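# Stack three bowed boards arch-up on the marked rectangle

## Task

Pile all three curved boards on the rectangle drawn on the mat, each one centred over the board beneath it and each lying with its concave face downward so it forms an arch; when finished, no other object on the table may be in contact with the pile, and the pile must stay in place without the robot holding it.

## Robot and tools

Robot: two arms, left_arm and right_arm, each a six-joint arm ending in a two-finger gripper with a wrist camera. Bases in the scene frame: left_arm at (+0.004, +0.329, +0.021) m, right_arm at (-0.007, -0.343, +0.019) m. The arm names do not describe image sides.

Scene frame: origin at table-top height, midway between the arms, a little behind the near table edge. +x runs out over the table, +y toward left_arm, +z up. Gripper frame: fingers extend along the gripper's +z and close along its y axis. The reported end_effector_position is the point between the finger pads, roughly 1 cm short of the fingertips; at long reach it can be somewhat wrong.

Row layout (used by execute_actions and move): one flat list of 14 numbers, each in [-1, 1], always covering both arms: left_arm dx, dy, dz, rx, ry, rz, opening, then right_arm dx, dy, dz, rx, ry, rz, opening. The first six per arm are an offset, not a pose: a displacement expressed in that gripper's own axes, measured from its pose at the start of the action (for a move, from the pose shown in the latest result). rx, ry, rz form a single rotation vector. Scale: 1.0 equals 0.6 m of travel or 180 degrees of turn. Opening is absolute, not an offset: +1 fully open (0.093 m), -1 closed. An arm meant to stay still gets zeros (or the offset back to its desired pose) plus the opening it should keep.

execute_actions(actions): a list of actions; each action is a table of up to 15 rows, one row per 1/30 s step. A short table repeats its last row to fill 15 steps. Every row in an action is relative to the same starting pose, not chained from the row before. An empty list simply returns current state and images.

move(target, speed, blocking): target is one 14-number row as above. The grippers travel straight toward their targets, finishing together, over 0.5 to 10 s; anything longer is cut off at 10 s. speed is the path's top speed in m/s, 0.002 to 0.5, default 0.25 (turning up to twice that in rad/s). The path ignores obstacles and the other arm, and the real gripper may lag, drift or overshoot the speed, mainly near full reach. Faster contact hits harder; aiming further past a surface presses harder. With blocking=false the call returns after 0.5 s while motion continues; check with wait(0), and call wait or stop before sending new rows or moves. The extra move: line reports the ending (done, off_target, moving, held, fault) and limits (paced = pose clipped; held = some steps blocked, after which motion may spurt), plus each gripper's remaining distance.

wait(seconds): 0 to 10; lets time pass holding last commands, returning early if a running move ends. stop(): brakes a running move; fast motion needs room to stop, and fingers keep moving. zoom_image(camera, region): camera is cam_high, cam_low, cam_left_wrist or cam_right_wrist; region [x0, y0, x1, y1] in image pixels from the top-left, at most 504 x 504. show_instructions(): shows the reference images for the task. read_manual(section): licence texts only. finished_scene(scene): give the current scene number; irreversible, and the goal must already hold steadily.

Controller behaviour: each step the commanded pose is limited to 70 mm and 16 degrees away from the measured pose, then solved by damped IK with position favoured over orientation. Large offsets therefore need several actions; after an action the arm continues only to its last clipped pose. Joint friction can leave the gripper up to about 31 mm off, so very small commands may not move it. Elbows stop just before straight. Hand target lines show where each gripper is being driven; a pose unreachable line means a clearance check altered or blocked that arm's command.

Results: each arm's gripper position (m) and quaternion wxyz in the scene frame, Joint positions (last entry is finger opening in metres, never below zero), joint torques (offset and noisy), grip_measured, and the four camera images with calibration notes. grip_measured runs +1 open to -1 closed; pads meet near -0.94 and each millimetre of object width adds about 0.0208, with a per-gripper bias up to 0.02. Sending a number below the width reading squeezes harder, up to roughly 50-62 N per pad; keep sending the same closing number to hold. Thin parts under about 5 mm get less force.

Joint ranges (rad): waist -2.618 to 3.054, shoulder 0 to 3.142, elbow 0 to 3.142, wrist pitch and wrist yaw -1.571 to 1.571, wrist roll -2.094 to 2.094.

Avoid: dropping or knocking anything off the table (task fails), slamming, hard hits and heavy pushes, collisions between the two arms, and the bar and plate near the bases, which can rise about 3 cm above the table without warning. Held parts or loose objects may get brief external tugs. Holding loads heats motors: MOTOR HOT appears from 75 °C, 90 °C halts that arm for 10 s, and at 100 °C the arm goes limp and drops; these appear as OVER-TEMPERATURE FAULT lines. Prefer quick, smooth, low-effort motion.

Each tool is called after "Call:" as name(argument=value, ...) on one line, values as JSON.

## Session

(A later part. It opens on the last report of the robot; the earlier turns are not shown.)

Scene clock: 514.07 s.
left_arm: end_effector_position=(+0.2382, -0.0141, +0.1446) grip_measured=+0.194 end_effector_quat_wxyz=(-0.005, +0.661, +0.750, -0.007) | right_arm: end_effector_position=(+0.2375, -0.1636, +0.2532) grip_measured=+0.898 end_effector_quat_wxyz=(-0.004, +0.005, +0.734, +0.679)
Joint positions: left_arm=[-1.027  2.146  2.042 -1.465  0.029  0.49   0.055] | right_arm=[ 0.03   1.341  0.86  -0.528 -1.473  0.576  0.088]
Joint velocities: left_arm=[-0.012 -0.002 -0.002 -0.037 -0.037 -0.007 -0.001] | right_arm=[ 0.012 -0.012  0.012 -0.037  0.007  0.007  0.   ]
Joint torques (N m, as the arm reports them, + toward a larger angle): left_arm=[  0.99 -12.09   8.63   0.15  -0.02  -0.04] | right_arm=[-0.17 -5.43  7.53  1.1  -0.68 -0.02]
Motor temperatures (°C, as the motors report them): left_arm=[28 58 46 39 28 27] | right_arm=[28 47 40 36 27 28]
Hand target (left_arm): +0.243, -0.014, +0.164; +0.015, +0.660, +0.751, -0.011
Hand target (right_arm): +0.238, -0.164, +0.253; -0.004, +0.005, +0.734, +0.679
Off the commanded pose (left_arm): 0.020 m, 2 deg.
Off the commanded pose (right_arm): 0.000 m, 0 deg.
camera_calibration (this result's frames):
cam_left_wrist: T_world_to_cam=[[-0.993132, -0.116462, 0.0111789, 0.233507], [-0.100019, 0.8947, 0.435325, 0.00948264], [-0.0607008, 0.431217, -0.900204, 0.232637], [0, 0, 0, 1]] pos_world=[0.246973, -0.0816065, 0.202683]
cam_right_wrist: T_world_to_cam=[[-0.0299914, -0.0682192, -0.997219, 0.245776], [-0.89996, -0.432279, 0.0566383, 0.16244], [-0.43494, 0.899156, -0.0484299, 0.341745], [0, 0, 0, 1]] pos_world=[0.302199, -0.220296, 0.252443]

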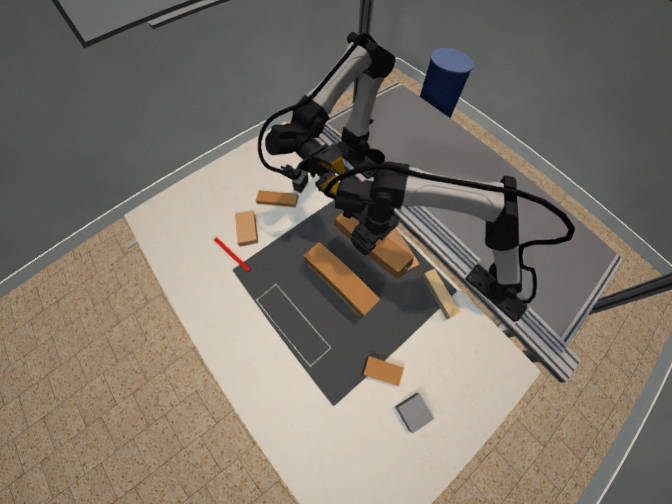

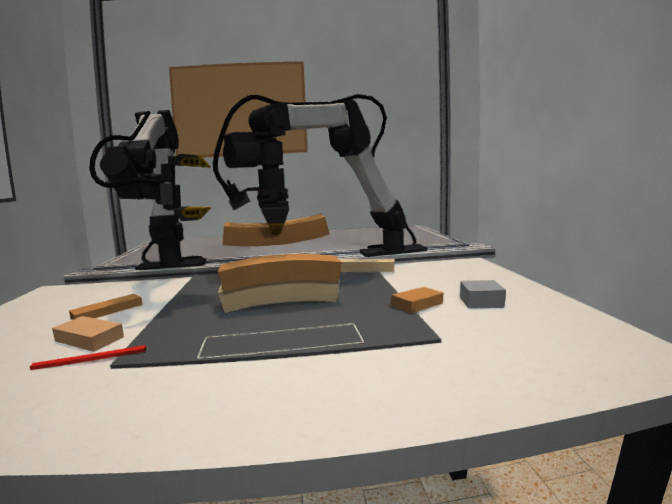

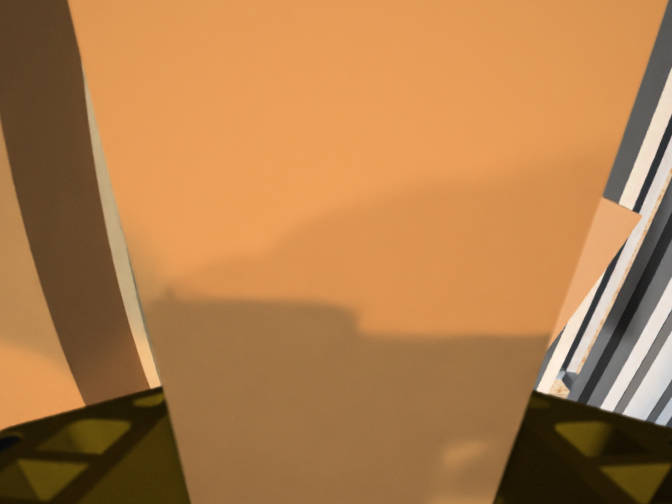

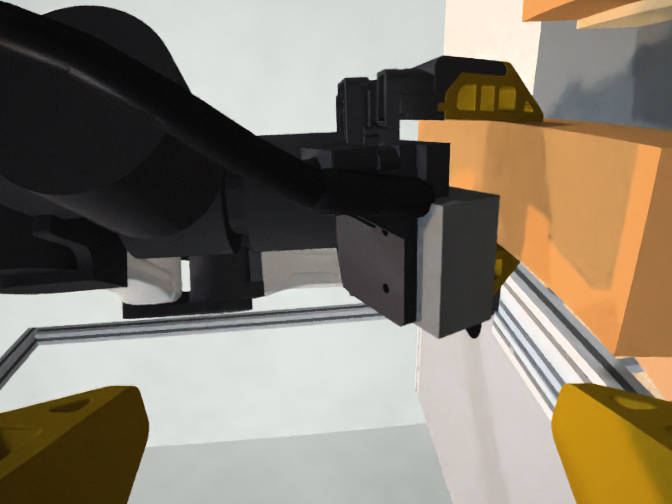

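Call:
move(target=[0.17,0,-0.05,0,0,0,-0.1,0,0,0,0,0,0,0.9], speed=0.1)

Call:
move(target=[0,0,-0.03,0,0,-0.46,-0.1,0,0,0,0,0,0,0.9], speed=0.2)

Call:
move(target=[-0.1,0,-0.12,0.5,0,0,-0.1,0,0,0,0,0,0,0.9], speed=0.15)

Scene clock: 519.80 s.
left_arm: end_effector_position=(+0.2235, +0.0842, +0.1655) grip_measured=+0.194 end_effector_quat_wxyz=(-0.019, +0.662, +0.749, -0.005) | right_arm: end_effector_position=(+0.2375, -0.1636, +0.2532) grip_measured=+0.898 end_effector_quat_wxyz=(-0.004, +0.005, +0.734, +0.679)
Joint positions: left_arm=[-0.889  1.814  1.649 -1.437  0.029  0.63   0.055] | right_arm=[ 0.03   1.341  0.86  -0.528 -1.473  0.576  0.088]
Joint velocities: left_arm=[ 0.027 -0.017  0.002  0.007 -0.051  0.125  0.   ] | right_arm=[-0.017 -0.017  0.012 -0.007 -0.022 -0.051  0.   ]
Joint torques (N m, as the arm reports them, + toward a larger angle): left_arm=[  0.8  -10.16   5.16   0.26  -0.03  -0.02] | right_arm=[-0.31 -5.26  7.39  1.08 -0.66 -0.02]
Motor temperatures (°C, as the motors report them): left_arm=[28 59 46 38 28 27] | right_arm=[28 46 40 36 27 28]
Hand target (left_arm): +0.225, +0.088, +0.173; -0.005, +0.661, +0.750, -0.007
Hand target (right_arm): +0.238, -0.164, +0.253; -0.004, +0.005, +0.734, +0.679
Off the commanded pose (left_arm): 0.010 m, 2 deg.
Off the commanded pose (right_arm): 0.000 m, 0 deg.
move: done
camera_calibration (this result's frames):
cam_left_wrist: T_world_to_cam=[[-0.992937, -0.115105, 0.0287459, 0.227095], [-0.0894062, 0.885242, 0.456458, -0.0940291], [-0.0779878, 0.450664, -0.88928, 0.208523], [0, 0, 0, 1]] pos_world=[0.233346, 0.0154043, 0.221828]
cam_right_wrist: T_world_to_cam=[[-0.0299914, -0.0682192, -0.997219, 0.245776], [-0.89996, -0.432279, 0.0566383, 0.16244], [-0.43494, 0.899156, -0.0484299, 0.341745], [0, 0, 0, 1]] pos_world=[0.302199, -0.220296, 0.252443]

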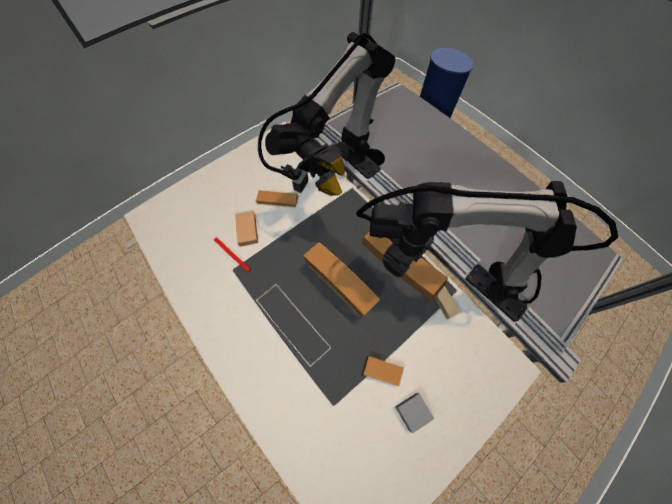

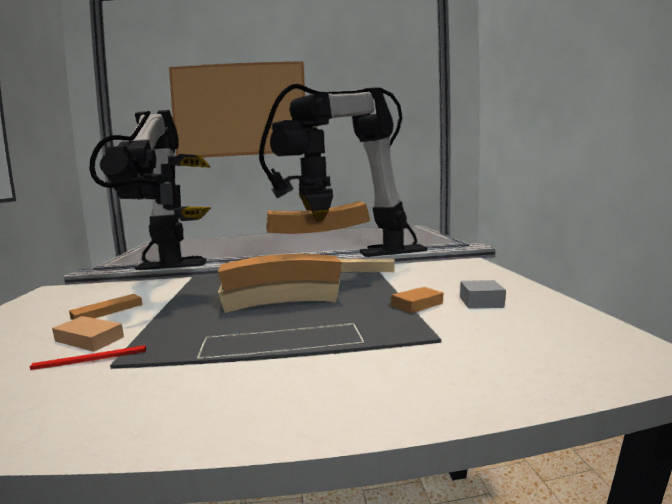

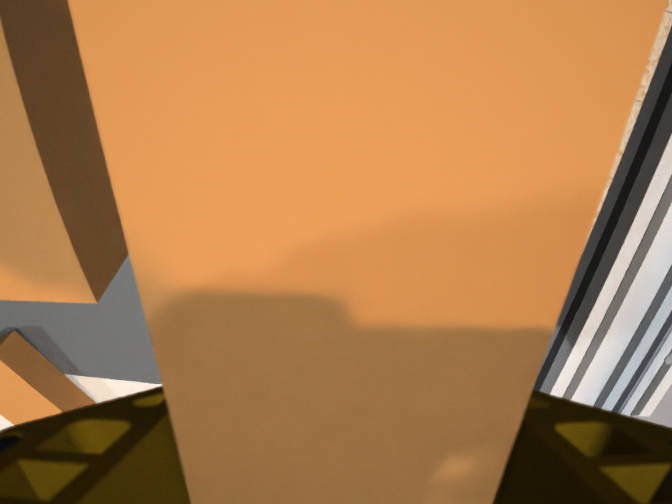

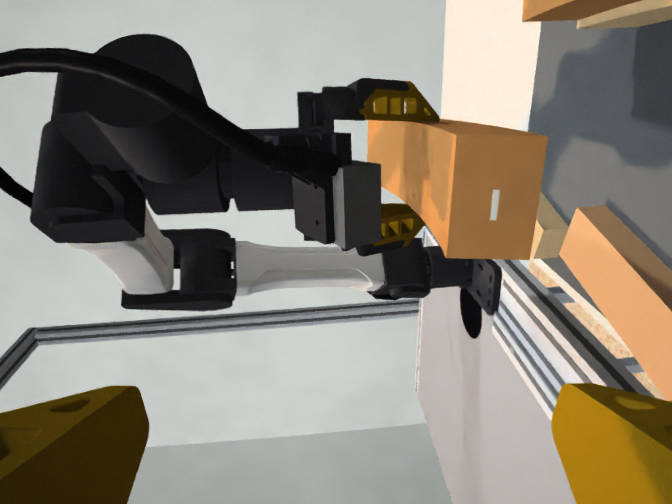

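Scene clock: 523.93 s.
left_arm: end_effector_position=(+0.2225, +0.0852, +0.1735) grip_measured=+0.195 end_effector_quat_wxyz=(-0.022, +0.006, +1.000, +0.013) | right_arm: end_effector_position=(+0.2375, -0.1636, +0.2532) grip_measured=+0.898 end_effector_quat_wxyz=(-0.004, +0.005, +0.734, +0.679)
Joint positions: left_arm=[-0.889  1.823  1.693 -1.484  0.029 -0.805  0.055] | right_arm=[ 0.03   1.341  0.86  -0.528 -1.473  0.576  0.088]
Joint velocities: left_arm=[ 0.012  0.002  0.002 -0.022 -0.037  0.022 -0.001] | right_arm=[-0.002  0.007  0.007 -0.037 -0.095 -0.095 -0.001]
Joint torques (N m, as the arm reports them, + toward a larger angle): left_arm=[ 0.14 -7.71  8.39  0.03 -0.15 -0.15] | right_arm=[-0.13 -5.39  7.58  1.1  -0.73 -0.02]
Motor temperatures (°C, as the motors report them): left_arm=[28 59 46 38 28 27] | right_arm=[28 46 40 36 27 28]
Hand target (left_arm): +0.224, +0.084, +0.183; -0.018, +0.001, +1.000, +0.008
Hand target (right_arm): +0.238, -0.164, +0.253; -0.004, +0.005, +0.734, +0.679
Off the commanded pose (left_arm): 0.010 m, 1 deg.
Off the commanded pose (right_arm): 0.000 m, 0 deg.
move: done
camera_calibration (this result's frames):
cam_left_wrist: T_world_to_cam=[[-0.0210527, -0.999306, -0.0307449, 0.0953283], [-0.878855, 0.00383728, 0.477074, 0.148437], [-0.476625, 0.037064, -0.878325, 0.337166], [0, 0, 0, 1]] pos_world=[0.293163, 0.0821958, 0.228257]
cam_right_wrist: T_world_to_cam=[[-0.0299914, -0.0682192, -0.997219, 0.245776], [-0.89996, -0.432279, 0.0566383, 0.16244], [-0.43494, 0.899156, -0.0484299, 0.341745], [0, 0, 0, 1]] pos_world=[0.302199, -0.220296, 0.252443]

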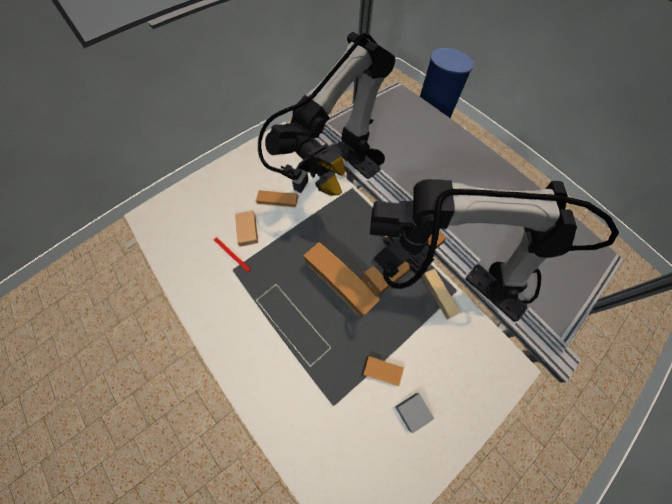

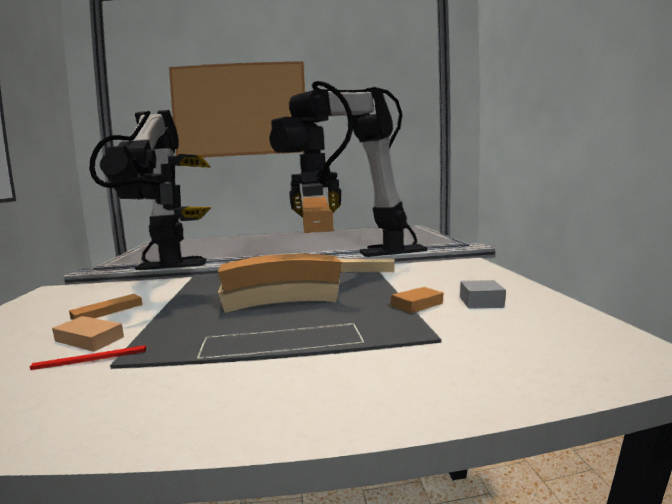

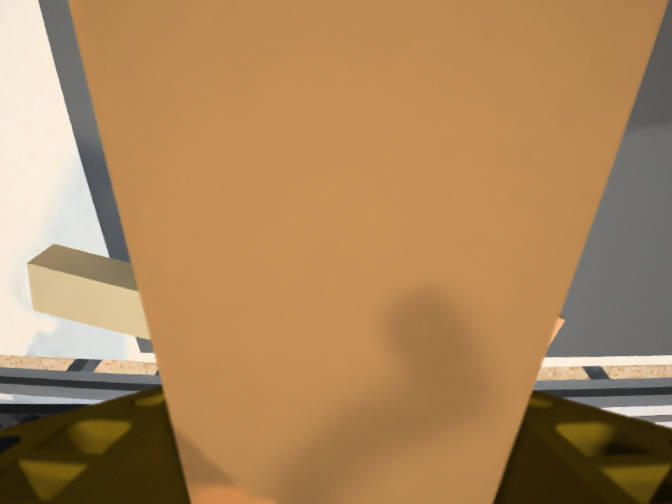

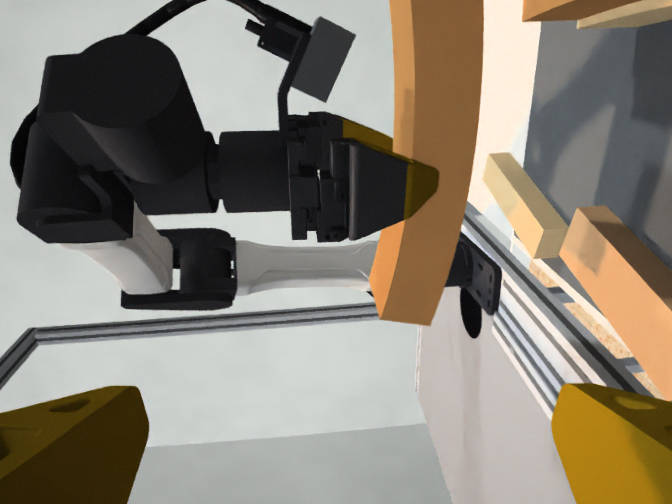

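Scene clock: 530.47 s.
left_arm: end_effector_position=(+0.2845, +0.0806, +0.2299) grip_measured=+0.195 end_effector_quat_wxyz=(-0.042, -0.045, +0.727, -0.684) | right_arm: end_effector_position=(+0.2375, -0.1636, +0.2532) grip_measured=+0.898 end_effector_quat_wxyz=(-0.004, +0.005, +0.734, +0.679)
Joint positions: left_arm=[-0.337  1.547  0.689  0.683  1.301 -1.533  0.055] | right_arm=[ 0.03   1.341  0.86  -0.528 -1.473  0.576  0.088]
Joint velocities: left_arm=[ 0.002  0.017 -0.022  0.095  0.051 -0.037 -0.   ] | right_arm=[-0.017 -0.012  0.007 -0.007  0.007  0.022 -0.002]
Joint torques (N m, as the arm reports them, + toward a larger angle): left_arm=[ 0.65 -6.13  5.99  2.01  0.19 -0.14] | right_arm=[-0.33 -5.43  7.24  1.11 -0.67 -0.07]
Motor temperatures (°C, as the motors report them): left_arm=[28 58 46 39 29 27] | right_arm=[28 46 40 36 27 28]
Hand target (left_arm): +0.284, +0.082, +0.242; -0.018, -0.014, +0.719, -0.695
Hand target (right_arm): +0.238, -0.164, +0.253; -0.004, +0.005, +0.734, +0.679
Off the commanded pose (left_arm): 0.013 m, 5 deg.
Off the commanded pose (right_arm): 0.000 m, 0 deg.
move: off_target (left_arm)
camera_calibration (this result's frames):
cam_left_wrist: T_world_to_cam=[[0.114826, -0.0653204, 0.991236, -0.25504], [-0.893356, 0.429588, 0.131797, 0.225269], [-0.434431, -0.90066, -0.00902644, 0.280173], [0, 0, 0, 1]] pos_world=[0.352247, 0.138909, 0.225644]
cam_right_wrist: T_world_to_cam=[[-0.0299914, -0.0682192, -0.997219, 0.245776], [-0.89996, -0.432279, 0.0566383, 0.16244], [-0.43494, 0.899156, -0.0484299, 0.341745], [0, 0, 0, 1]] pos_world=[0.302199, -0.220296, 0.252443]

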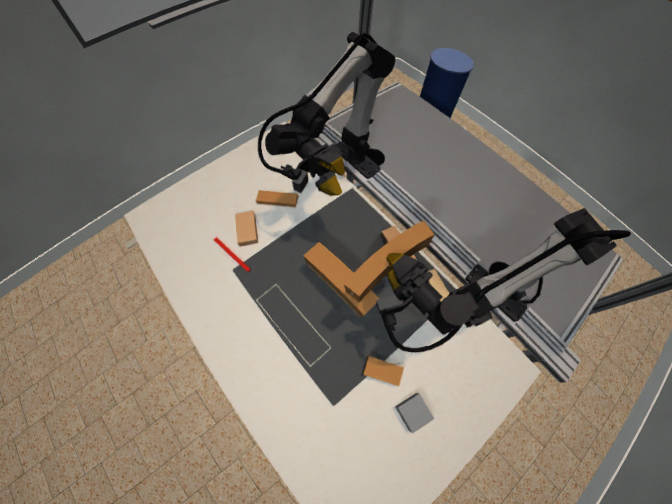

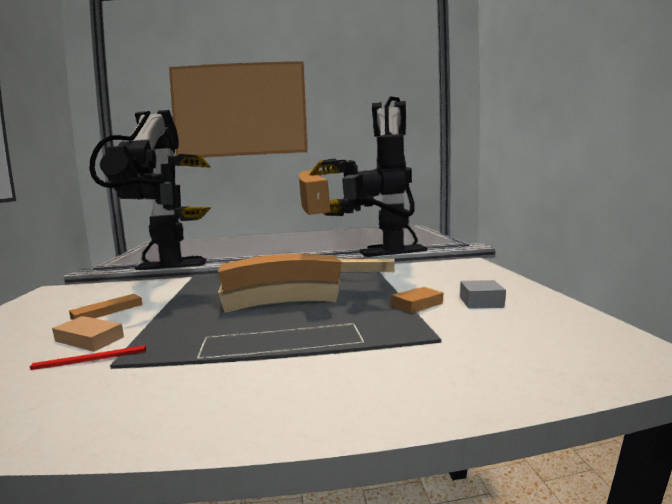

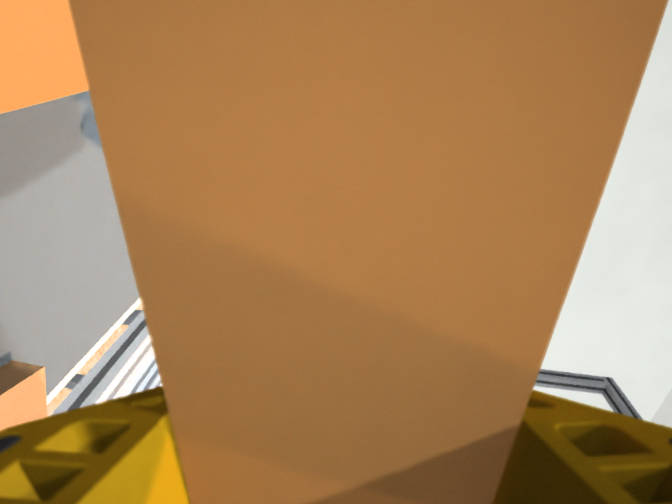

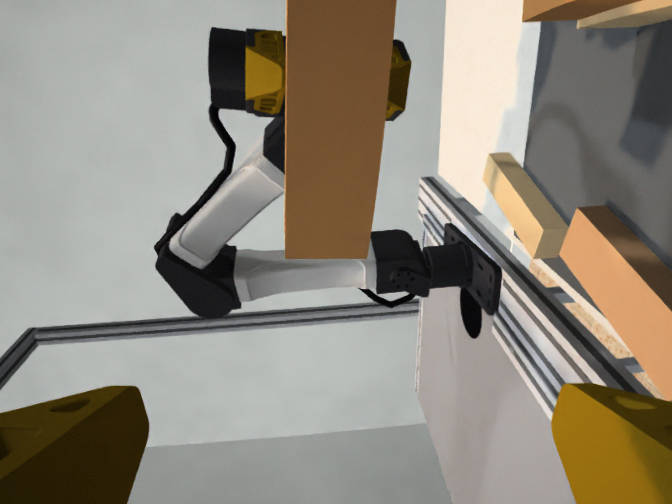

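Call:
move(target=[-0.043,-0.02,0.13,0,0,0.035,-0.1,0,-0.01,0.15,0,0,0,0.9], speed=0.08)

Scene clock: 534.63 s.
left_arm: end_effector_position=(+0.3061, +0.0104, +0.2050) grip_measured=+0.195 end_effector_quat_wxyz=(-0.037, -0.047, +0.746, -0.664) | right_arm: end_effector_position=(+0.2382, -0.0772, +0.2577) grip_measured=+0.898 end_effector_quat_wxyz=(+0.012, -0.011, +0.726, +0.687)
Joint positions: left_arm=[-0.527  1.739  0.845  0.668  1.098 -1.495  0.055] | right_arm=[ 0.362  1.359  0.661  0.538 -1.181  1.387  0.088]
Joint velocities: left_arm=[ 0.022 -0.007  0.017 -0.037 -0.022 -0.037 -0.001] | right_arm=[-0.022  0.002 -0.012 -0.037 -0.007  0.007  0.   ]
Joint torques (N m, as the arm reports them, + toward a larger angle): left_arm=[-0.67 -8.05  9.22  2.02  0.13 -0.02] | right_arm=[ 0.67 -4.03  5.77  1.77 -0.01  0.  ]
Motor temperatures (°C, as the motors report them): left_arm=[28 57 46 41 29 27] | right_arm=[28 46 40 37 27 28]
Hand target (left_arm): +0.310, +0.004, +0.234; -0.004, -0.005, +0.730, -0.684
Hand target (right_arm): +0.237, -0.075, +0.241; -0.005, +0.005, +0.733, +0.681
Off the commanded pose (left_arm): 0.030 m, 7 deg.
Off the commanded pose (right_arm): 0.018 m, 3 deg.
move: off_target (left_arm, right_arm)
camera_calibration (this result's frames):
cam_left_wrist: T_world_to_cam=[[0.111102, -0.119681, 0.986576, -0.234789], [-0.896721, 0.415883, 0.151433, 0.27519], [-0.428424, -0.901509, -0.0611149, 0.234947], [0, 0, 0, 1]] pos_world=[0.373511, 0.0692605, 0.204323]
cam_right_wrist: T_world_to_cam=[[0.0163129, -0.0460642, -0.998805, 0.24722], [-0.900231, -0.43538, 0.00537656, 0.213205], [-0.435108, 0.899067, -0.0485707, 0.264642], [0, 0, 0, 1]] pos_world=[0.303049, -0.133717, 0.258633]

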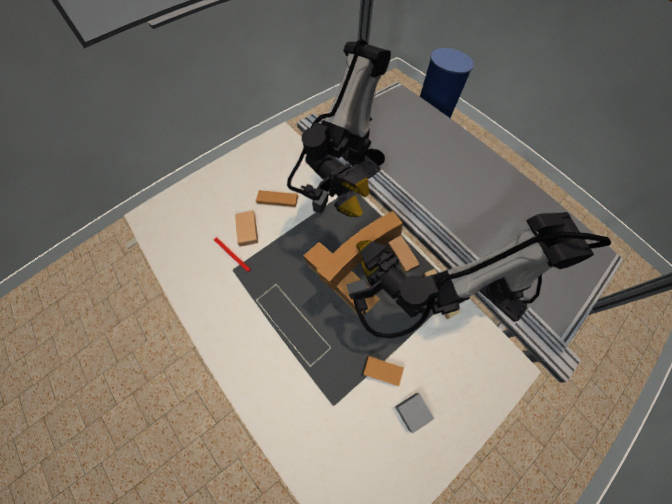

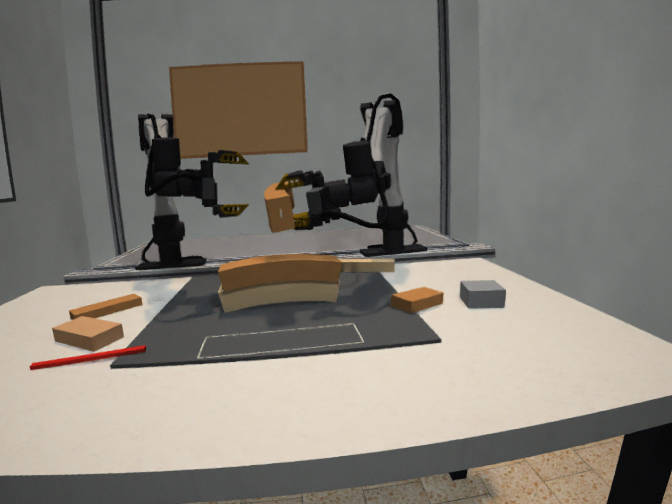

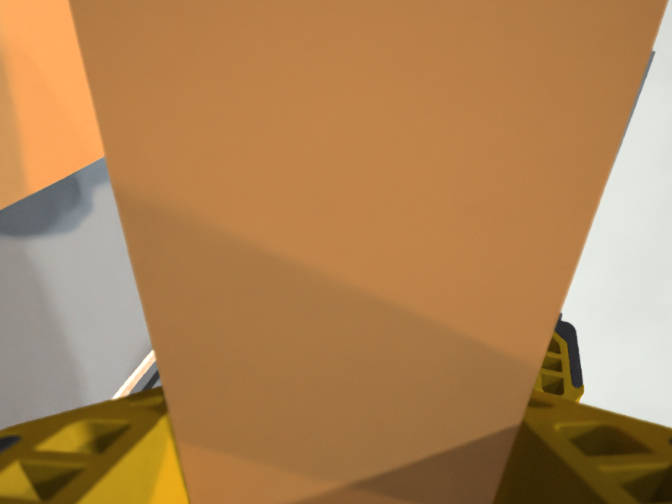

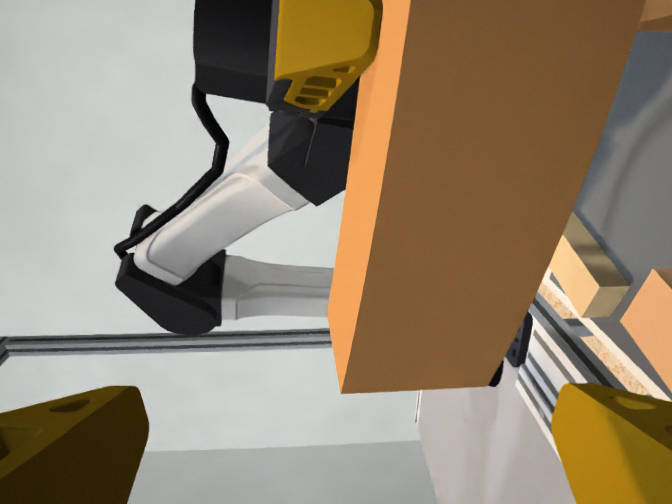

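Call:
move(target=[0,-0.09,0.0,0.06,0,0.06,-0.1,0,-0.04,0,0,0,0,0.9], speed=0.05)

Scene clock: 539.67 s.
left_arm: end_effector_position=(+0.3145, +0.0064, +0.2344) grip_measured=+0.195 end_effector_quat_wxyz=(-0.003, -0.020, +0.705, -0.709) | right_arm: end_effector_position=(+0.2389, -0.0768, +0.2494) grip_measured=+0.898 end_effector_quat_wxyz=(+0.025, -0.023, +0.721, +0.692)
Joint positions: left_arm=[-0.527  1.784  0.845  0.984  1.091 -1.65   0.055] | right_arm=[ 0.362  1.39   0.623  0.647 -1.181  1.388  0.088]
Joint velocities: left_arm=[ 0.007 -0.012  0.012  0.007 -0.022 -0.051 -0.   ] | right_arm=[-0.007 -0.002 -0.012 -0.007  0.037  0.022  0.001]
Joint torques (N m, as the arm reports them, + toward a larger angle): left_arm=[-0.36 -8.31  6.72  2.31 -0.11 -0.1 ] | right_arm=[-0.89 -3.99  5.6   1.83 -0.2  -0.13]
Motor temperatures (°C, as the motors report them): left_arm=[28 56 46 43 29 27] | right_arm=[28 45 39 37 27 28]
Hand target (left_arm): +0.312, +0.005, +0.258; +0.030, +0.019, +0.684, -0.729
Hand target (right_arm): +0.239, -0.079, +0.234; +0.012, -0.011, +0.727, +0.687
Off the commanded pose (left_arm): 0.024 m, 7 deg.
Off the commanded pose (right_arm): 0.016 m, 2 deg.
move: off_target (left_arm, right_arm)
camera_calibration (this result's frames):
cam_left_wrist: T_world_to_cam=[[0.02371, 0.00198468, 0.999717, -0.241622], [-0.909018, 0.41624, 0.0207326, 0.314412], [-0.416081, -0.909253, 0.0116732, 0.215803], [0, 0, 0, 1]] pos_world=[0.381327, 0.0658281, 0.232516]
cam_right_wrist: T_world_to_cam=[[0.0518841, -0.0311864, -0.998166, 0.231469], [-0.900028, -0.434565, -0.0332055, 0.223686], [-0.432733, 0.9001, -0.0506156, 0.264295], [0, 0, 0, 1]] pos_world=[0.303683, -0.133467, 0.25185]

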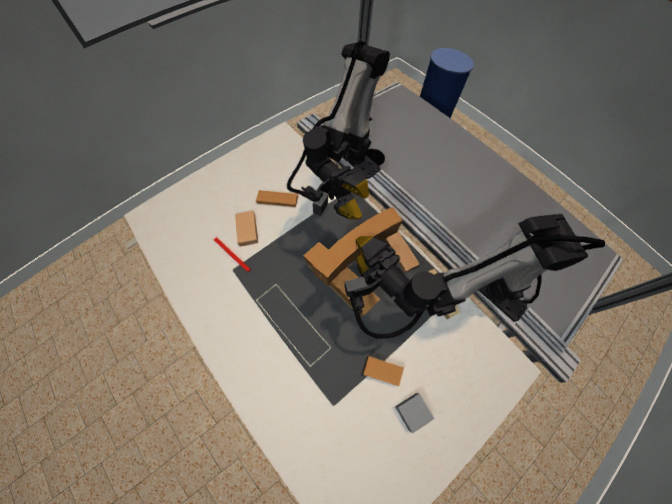

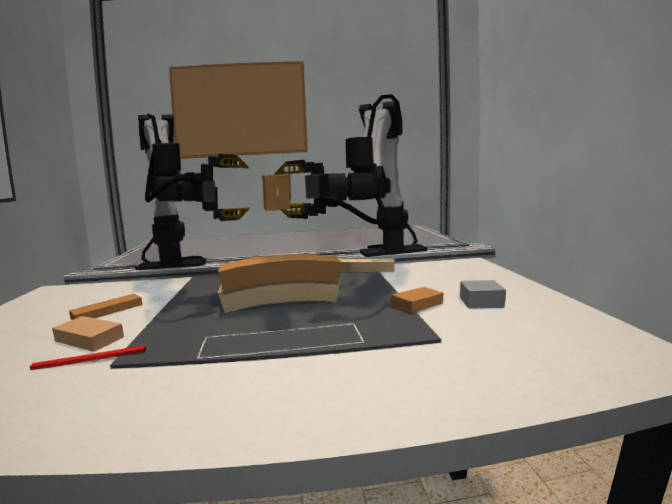

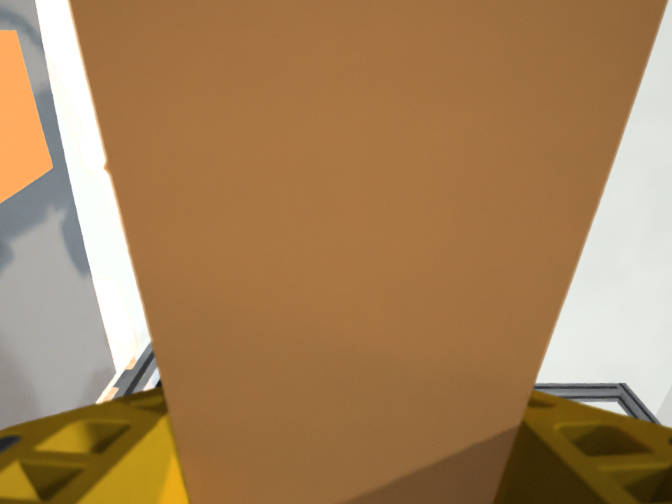

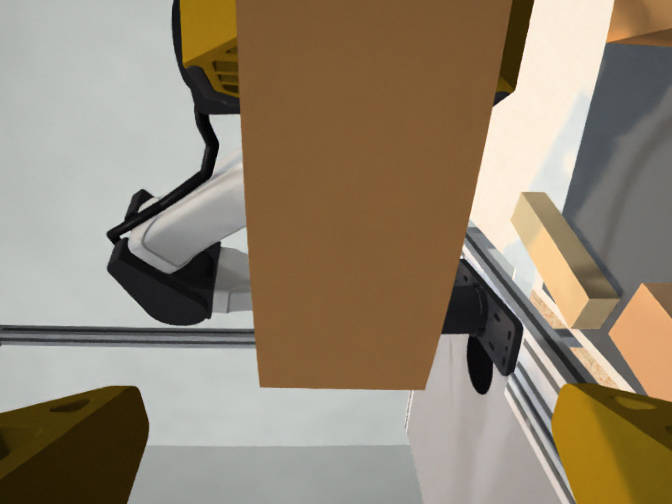

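Call:
move(target=[0,-0.035,0.0,0.02,0,0.03,-0.1,-0.012,-0.015,0.12,0,0,0,0.9], speed=0.05)

Call:
zoom_image(camera="cam_high", region=[280,160,480,310])

Scene clock: 544.13 s.
left_arm: end_effector_position=(+0.3157, +0.0059, +0.2303) grip_measured=+0.195 end_effector_quat_wxyz=(-0.007, -0.023, +0.705, -0.708) | right_arm: end_effector_position=(+0.2440, -0.0108, +0.2418) grip_measured=+0.898 end_effector_quat_wxyz=(+0.028, -0.028, +0.718, +0.695)
Joint positions: left_arm=[-0.527  1.797  0.845  0.991  1.091 -1.655  0.055] | right_arm=[ 0.561  1.567  0.718  0.78  -0.987  1.433  0.088]
Joint velocities: left_arm=[ 0.007 -0.007 -0.002 -0.007 -0.022 -0.095 -0.   ] | right_arm=[-0.017 -0.007 -0.002 -0.022  0.051 -0.037 -0.001]
Joint torques (N m, as the arm reports them, + toward a larger angle): left_arm=[-0.01 -8.91  6.37  2.29 -0.07 -0.14] | right_arm=[ 0.47 -5.81  8.07  1.83  0.04 -0.03]
Motor temperatures (°C, as the motors report them): left_arm=[28 56 46 44 29 27] | right_arm=[28 45 39 38 27 28]
Hand target (left_arm): +0.314, +0.007, +0.255; +0.031, +0.013, +0.685, -0.728
Hand target (right_arm): +0.247, -0.006, +0.238; +0.025, -0.022, +0.720, +0.694
Off the commanded pose (left_arm): 0.025 m, 7 deg.
Off the commanded pose (right_arm): 0.007 m, 1 deg.
move: off_target (left_arm)
camera_calibration (this result's frames):
cam_left_wrist: T_world_to_cam=[[0.0341441, -0.000580014, 0.999417, -0.240697], [-0.908777, 0.416107, 0.031289, 0.31325], [-0.415882, -0.909315, 0.0136805, 0.21536], [0, 0, 0, 1]] pos_world=[0.382458, 0.0653453, 0.227809]
cam_right_wrist: T_world_to_cam=[[0.0616046, -0.0231036, -0.997833, 0.223337], [-0.898148, -0.437351, -0.0453239, 0.25908], [-0.435356, 0.898994, -0.0476933, 0.206579], [0, 0, 0, 1]] pos_world=[0.308869, -0.0672445, 0.244448]

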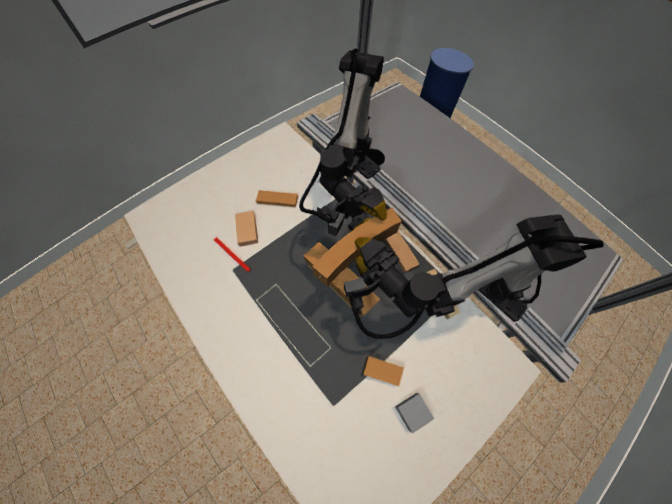

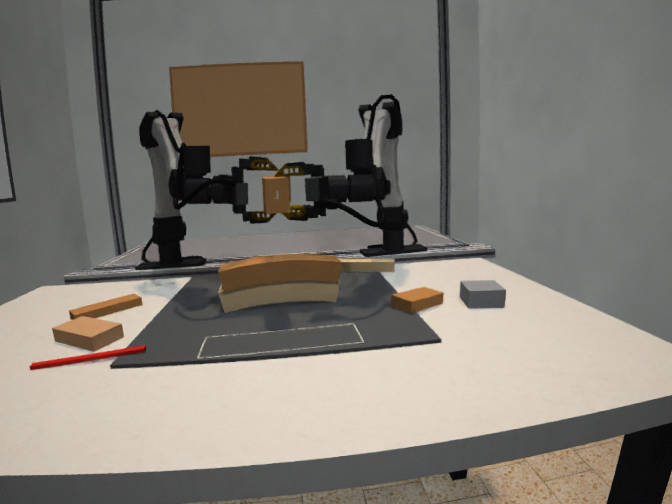

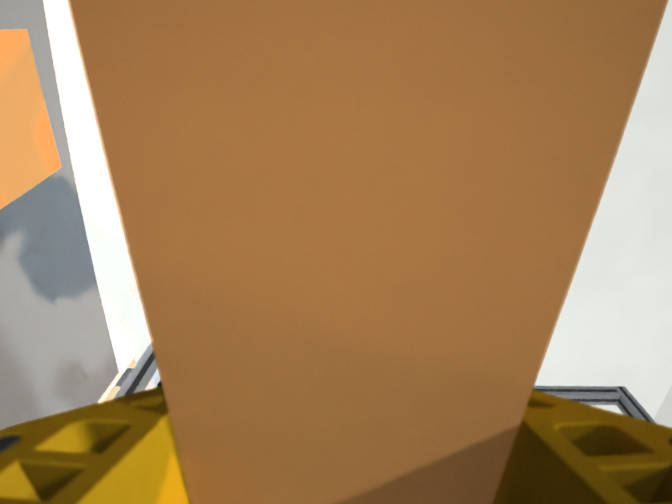

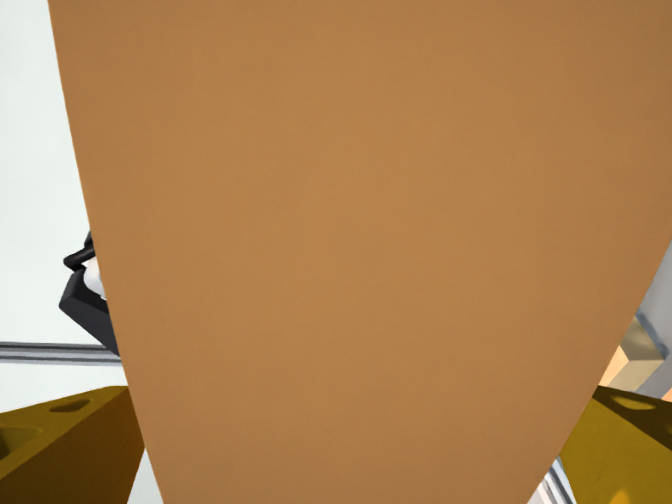

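Region (280, 160, 480, 310) of cam_high's 672x504 image, scaled by 2.520, with more detail than that image has; it fills the top 378 rows of this view, and the rest is white.

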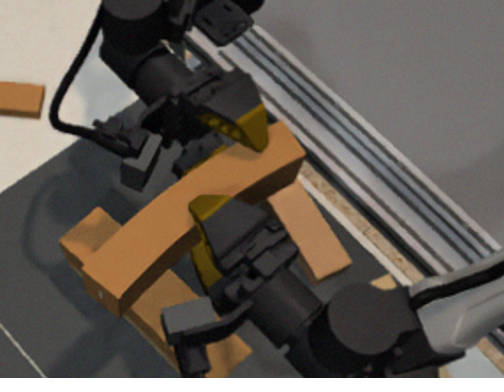

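Call:
move(target=[0,-0.04,0.0,0.02,0,0.03,-0.1,-0.04,-0.005,0.03,0,0,0,0.9], speed=0.03)

Call:
zoom_image(camera="cam_high", region=[280,160,480,310])

Scene clock: 549.17 s.
left_arm: end_effector_position=(+0.3169, +0.0054, +0.2247) grip_measured=+0.195 end_effector_quat_wxyz=(-0.014, -0.031, +0.708, -0.705) | right_arm: end_effector_position=(+0.2648, +0.0027, +0.2455) grip_measured=+0.898 end_effector_quat_wxyz=(+0.032, -0.030, +0.715, +0.697)
Joint positions: left_arm=[-0.527  1.809  0.845  0.985  1.091 -1.66   0.055] | right_arm=[ 0.561  1.653  0.816  0.782 -0.985  1.434  0.088]
Joint velocities: left_arm=[ 0.017 -0.017  0.002  0.066  0.007  0.051  0.   ] | right_arm=[-0.002 -0.007  0.012 -0.007  0.007 -0.051 -0.   ]
Joint torques (N m, as the arm reports them, + toward a larger angle): left_arm=[ 0.19 -9.4   6.64  2.33 -0.09 -0.11] | right_arm=[ 0.14 -6.47  8.27  1.84 -0.1  -0.06]
Motor temperatures (°C, as the motors report them): left_arm=[28 56 46 45 29 27] | right_arm=[28 45 40 39 27 28]
Hand target (left_arm): +0.316, +0.006, +0.254; +0.027, +0.009, +0.686, -0.727
Hand target (right_arm): +0.268, +0.007, +0.240; +0.028, -0.028, +0.718, +0.695
Off the commanded pose (left_arm): 0.030 m, 8 deg.
Off the commanded pose (right_arm): 0.008 m, 1 deg.
move: off_target (left_arm)
camera_calibration (this result's frames):
cam_left_wrist: T_world_to_cam=[[0.0541186, -0.00794061, 0.998503, -0.241261], [-0.908371, 0.414853, 0.0525326, 0.309797], [-0.414649, -0.909854, 0.0152383, 0.214813], [0, 0, 0, 1]] pos_world=[0.383539, 0.0650124, 0.221352]
cam_right_wrist: T_world_to_cam=[[0.0716728, -0.0162324, -0.997296, 0.223187], [-0.898498, -0.435196, -0.0574891, 0.286985], [-0.433086, 0.900189, -0.0457765, 0.202645], [0, 0, 0, 1]] pos_world=[0.329622, -0.053901, 0.248358]

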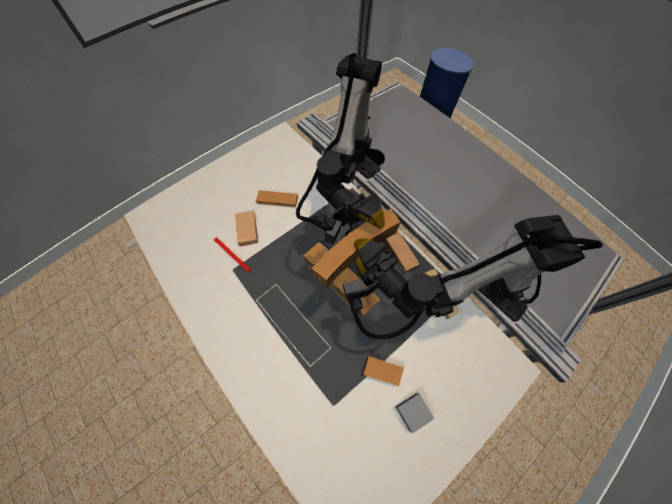

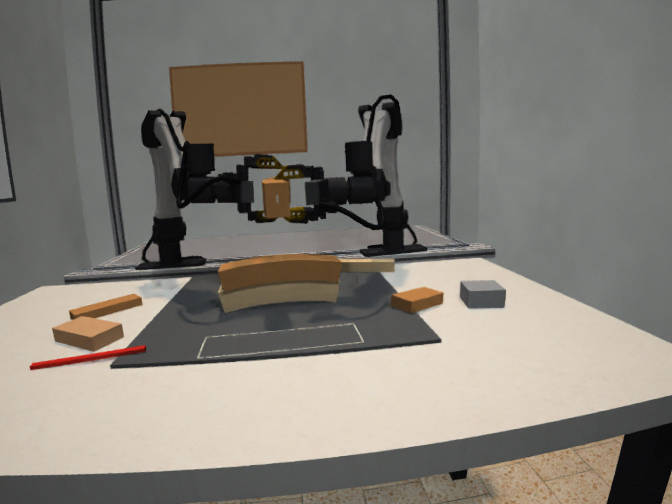

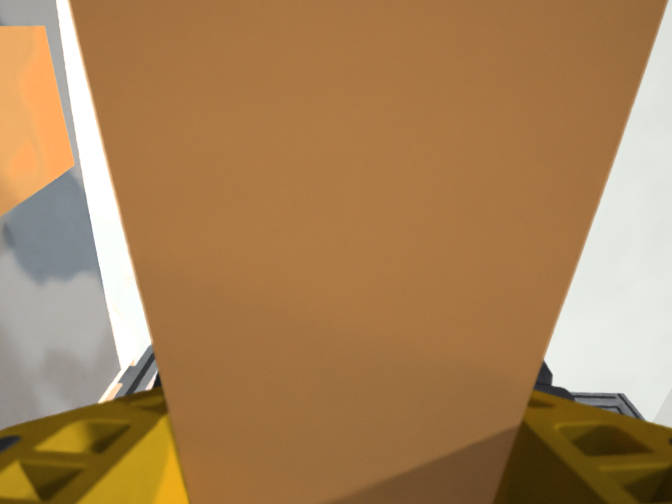

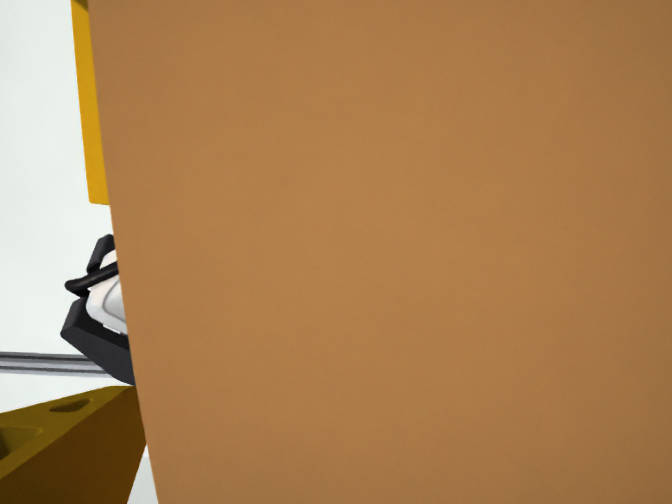

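Region (280, 160, 480, 310) of cam_high's 672x504 image, scaled by 2.520, with more detail than that image has; it fills the top 378 rows of this view, and the rest is white.

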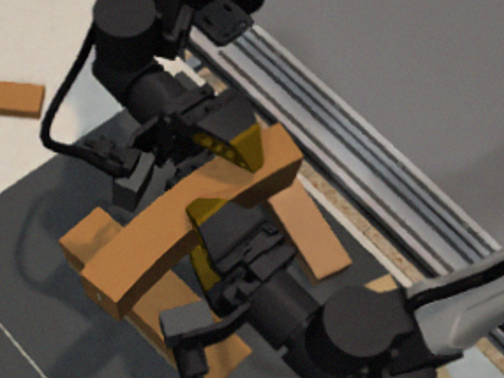

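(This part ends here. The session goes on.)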